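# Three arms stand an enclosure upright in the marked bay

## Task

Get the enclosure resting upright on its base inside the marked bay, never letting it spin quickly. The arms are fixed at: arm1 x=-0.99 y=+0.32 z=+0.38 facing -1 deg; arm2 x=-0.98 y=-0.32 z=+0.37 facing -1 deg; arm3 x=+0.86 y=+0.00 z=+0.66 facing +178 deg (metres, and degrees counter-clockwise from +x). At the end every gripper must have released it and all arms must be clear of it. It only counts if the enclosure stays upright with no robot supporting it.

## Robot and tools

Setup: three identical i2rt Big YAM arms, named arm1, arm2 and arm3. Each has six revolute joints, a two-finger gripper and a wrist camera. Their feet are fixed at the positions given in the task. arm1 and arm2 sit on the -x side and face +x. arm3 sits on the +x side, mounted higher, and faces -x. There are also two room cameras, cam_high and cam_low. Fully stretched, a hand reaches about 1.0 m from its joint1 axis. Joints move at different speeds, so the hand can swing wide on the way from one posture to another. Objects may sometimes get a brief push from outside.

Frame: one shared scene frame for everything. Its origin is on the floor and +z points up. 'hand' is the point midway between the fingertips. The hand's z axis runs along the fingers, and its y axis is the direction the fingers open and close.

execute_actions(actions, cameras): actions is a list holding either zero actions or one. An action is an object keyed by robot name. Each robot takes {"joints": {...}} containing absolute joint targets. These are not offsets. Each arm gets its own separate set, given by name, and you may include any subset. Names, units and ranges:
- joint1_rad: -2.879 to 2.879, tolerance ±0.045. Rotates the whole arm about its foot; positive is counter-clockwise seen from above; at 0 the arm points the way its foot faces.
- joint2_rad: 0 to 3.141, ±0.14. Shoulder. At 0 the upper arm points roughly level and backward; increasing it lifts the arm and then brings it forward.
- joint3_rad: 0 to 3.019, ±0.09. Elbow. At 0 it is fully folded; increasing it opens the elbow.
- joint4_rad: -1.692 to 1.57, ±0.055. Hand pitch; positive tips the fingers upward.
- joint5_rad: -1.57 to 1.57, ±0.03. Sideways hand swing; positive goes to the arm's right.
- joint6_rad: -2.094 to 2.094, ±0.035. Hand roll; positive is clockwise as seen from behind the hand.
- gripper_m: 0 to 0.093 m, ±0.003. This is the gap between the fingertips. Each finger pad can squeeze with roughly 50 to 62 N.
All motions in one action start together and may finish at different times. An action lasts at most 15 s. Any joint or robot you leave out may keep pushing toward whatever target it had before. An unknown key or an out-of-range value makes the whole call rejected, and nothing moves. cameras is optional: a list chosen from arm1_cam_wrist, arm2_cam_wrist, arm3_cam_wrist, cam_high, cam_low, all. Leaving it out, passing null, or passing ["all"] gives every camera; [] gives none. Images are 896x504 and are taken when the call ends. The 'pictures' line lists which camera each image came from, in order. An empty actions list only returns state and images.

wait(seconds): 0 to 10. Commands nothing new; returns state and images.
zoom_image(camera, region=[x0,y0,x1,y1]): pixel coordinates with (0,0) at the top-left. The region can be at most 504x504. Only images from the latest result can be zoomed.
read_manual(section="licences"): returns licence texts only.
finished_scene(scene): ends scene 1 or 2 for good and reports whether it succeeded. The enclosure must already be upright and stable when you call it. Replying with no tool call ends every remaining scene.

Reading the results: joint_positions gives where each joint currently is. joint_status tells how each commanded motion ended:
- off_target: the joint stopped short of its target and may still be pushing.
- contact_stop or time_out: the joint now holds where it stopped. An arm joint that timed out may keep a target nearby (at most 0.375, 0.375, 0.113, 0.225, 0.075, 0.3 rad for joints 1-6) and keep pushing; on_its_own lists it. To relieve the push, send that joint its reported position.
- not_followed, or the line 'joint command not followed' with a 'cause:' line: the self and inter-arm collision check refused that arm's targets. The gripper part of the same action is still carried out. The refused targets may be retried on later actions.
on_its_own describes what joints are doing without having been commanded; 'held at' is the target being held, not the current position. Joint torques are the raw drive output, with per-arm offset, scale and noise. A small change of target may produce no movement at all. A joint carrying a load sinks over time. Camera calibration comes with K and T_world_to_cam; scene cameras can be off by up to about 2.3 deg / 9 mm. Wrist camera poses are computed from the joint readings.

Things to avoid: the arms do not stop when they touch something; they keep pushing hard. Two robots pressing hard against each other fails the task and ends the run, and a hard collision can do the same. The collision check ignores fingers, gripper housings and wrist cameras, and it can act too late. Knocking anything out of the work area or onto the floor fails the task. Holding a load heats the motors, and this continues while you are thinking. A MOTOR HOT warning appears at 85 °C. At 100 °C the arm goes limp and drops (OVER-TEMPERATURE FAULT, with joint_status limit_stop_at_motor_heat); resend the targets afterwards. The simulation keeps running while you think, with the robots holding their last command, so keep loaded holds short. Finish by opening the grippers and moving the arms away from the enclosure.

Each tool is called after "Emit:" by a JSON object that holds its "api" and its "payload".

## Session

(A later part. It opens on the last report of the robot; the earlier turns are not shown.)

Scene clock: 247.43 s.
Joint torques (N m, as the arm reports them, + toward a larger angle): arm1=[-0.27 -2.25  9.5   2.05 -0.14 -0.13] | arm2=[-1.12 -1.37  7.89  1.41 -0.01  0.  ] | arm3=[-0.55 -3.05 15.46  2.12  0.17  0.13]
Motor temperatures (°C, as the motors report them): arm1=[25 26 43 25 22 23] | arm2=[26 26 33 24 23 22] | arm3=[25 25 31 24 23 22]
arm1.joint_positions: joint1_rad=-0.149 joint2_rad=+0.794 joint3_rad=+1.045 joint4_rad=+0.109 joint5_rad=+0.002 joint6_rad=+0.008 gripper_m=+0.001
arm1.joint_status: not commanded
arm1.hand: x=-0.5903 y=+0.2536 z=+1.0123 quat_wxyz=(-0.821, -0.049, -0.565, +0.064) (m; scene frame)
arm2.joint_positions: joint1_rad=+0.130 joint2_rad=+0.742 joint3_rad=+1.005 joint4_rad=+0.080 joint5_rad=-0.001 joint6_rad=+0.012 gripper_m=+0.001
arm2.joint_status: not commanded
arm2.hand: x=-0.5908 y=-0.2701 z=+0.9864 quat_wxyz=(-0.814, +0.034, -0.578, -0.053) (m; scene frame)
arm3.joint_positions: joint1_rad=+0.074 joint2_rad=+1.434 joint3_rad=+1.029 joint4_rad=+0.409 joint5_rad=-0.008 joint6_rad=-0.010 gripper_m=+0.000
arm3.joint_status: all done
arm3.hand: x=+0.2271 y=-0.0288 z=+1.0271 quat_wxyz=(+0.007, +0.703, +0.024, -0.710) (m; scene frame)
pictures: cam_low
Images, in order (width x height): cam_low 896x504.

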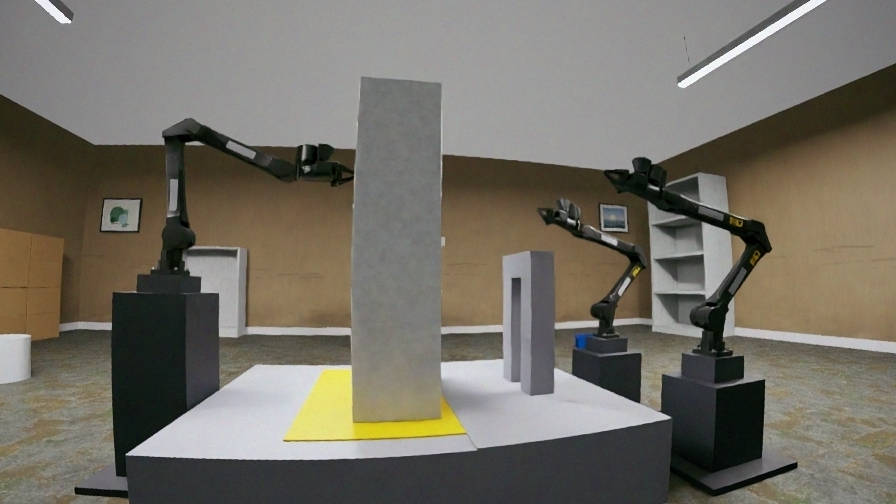

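Landed. Retreat.

Emit:
{"api": "execute_actions", "payload": {"actions": [{"arm1":{"joints":{"joint2_rad":0.5,"joint3_rad":0.8}},"arm2":{"joints":{"joint2_rad":0.5,"joint3_rad":0.8}},"arm3":{"joints":{"joint2_rad":0.6,"joint3_rad":0.7}}}], "cameras": ["cam_low","cam_high"]}}

Scene clock: 252.87 s.
Joint torques (N m, as the arm reports them, + toward a larger angle): arm1=[ 0.52  1.19  9.04  1.98 -0.14 -0.1 ] | arm2=[-1.13  1.57  7.88  1.38 -0.01  0.  ] | arm3=[ 0.41  0.24 11.15  1.88  0.06  0.07]
Motor temperatures (°C, as the motors report them): arm1=[25 26 43 26 22 23] | arm2=[26 26 33 24 23 22] | arm3=[25 25 31 24 23 22]
arm1.joint_positions: joint1_rad=-0.149 joint2_rad=+0.494 joint3_rad=+0.798 joint4_rad=+0.109 joint5_rad=+0.002 joint6_rad=+0.008 gripper_m=+0.001
arm1.joint_status: all done
arm1.hand: x=-0.6831 y=+0.2689 z=+0.9645 quat_wxyz=(-0.835, -0.048, -0.544, +0.065) (m; scene frame)
arm2.joint_positions: joint1_rad=+0.130 joint2_rad=+0.490 joint3_rad=+0.803 joint4_rad=+0.080 joint5_rad=-0.001 joint6_rad=+0.012 gripper_m=+0.001
arm2.joint_status: all done
arm2.hand: x=-0.6693 y=-0.2798 z=+0.9492 quat_wxyz=(-0.828, +0.033, -0.557, -0.054) (m; scene frame)
arm3.joint_positions: joint1_rad=+0.074 joint2_rad=+0.598 joint3_rad=+0.692 joint4_rad=+0.411 joint5_rad=-0.003 joint6_rad=-0.010 gripper_m=+0.000
arm3.joint_status: all done
arm3.hand: x=+0.5197 y=-0.0200 z=+1.2149 quat_wxyz=(+0.009, +0.506, +0.019, -0.862) (m; scene frame)
pictures: cam_high, cam_low
Images, in order (width x height): cam_high 896x504, cam_low 896x504.

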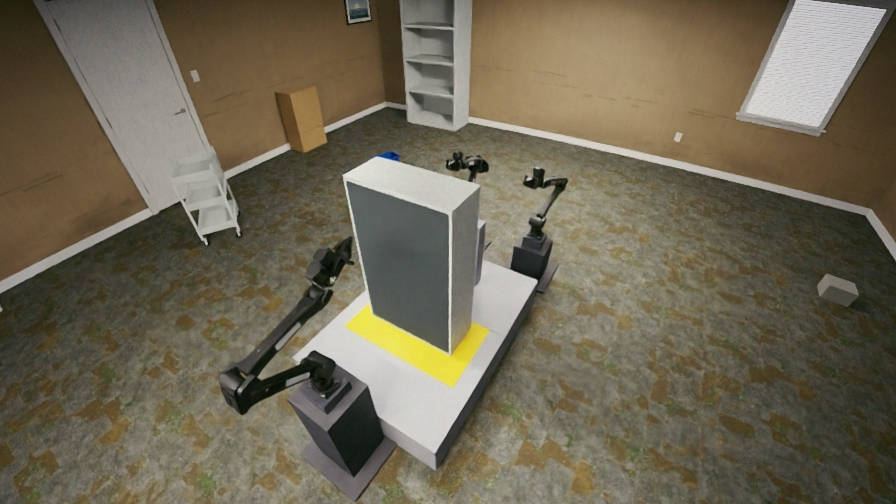

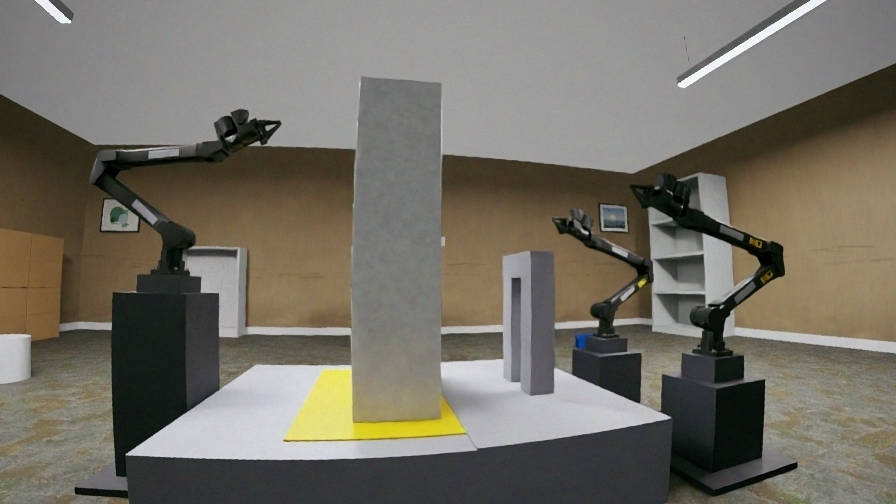

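Emit:
{"api": "finished_scene", "payload": {"scene": 1}}

The scene is finished: the task was done.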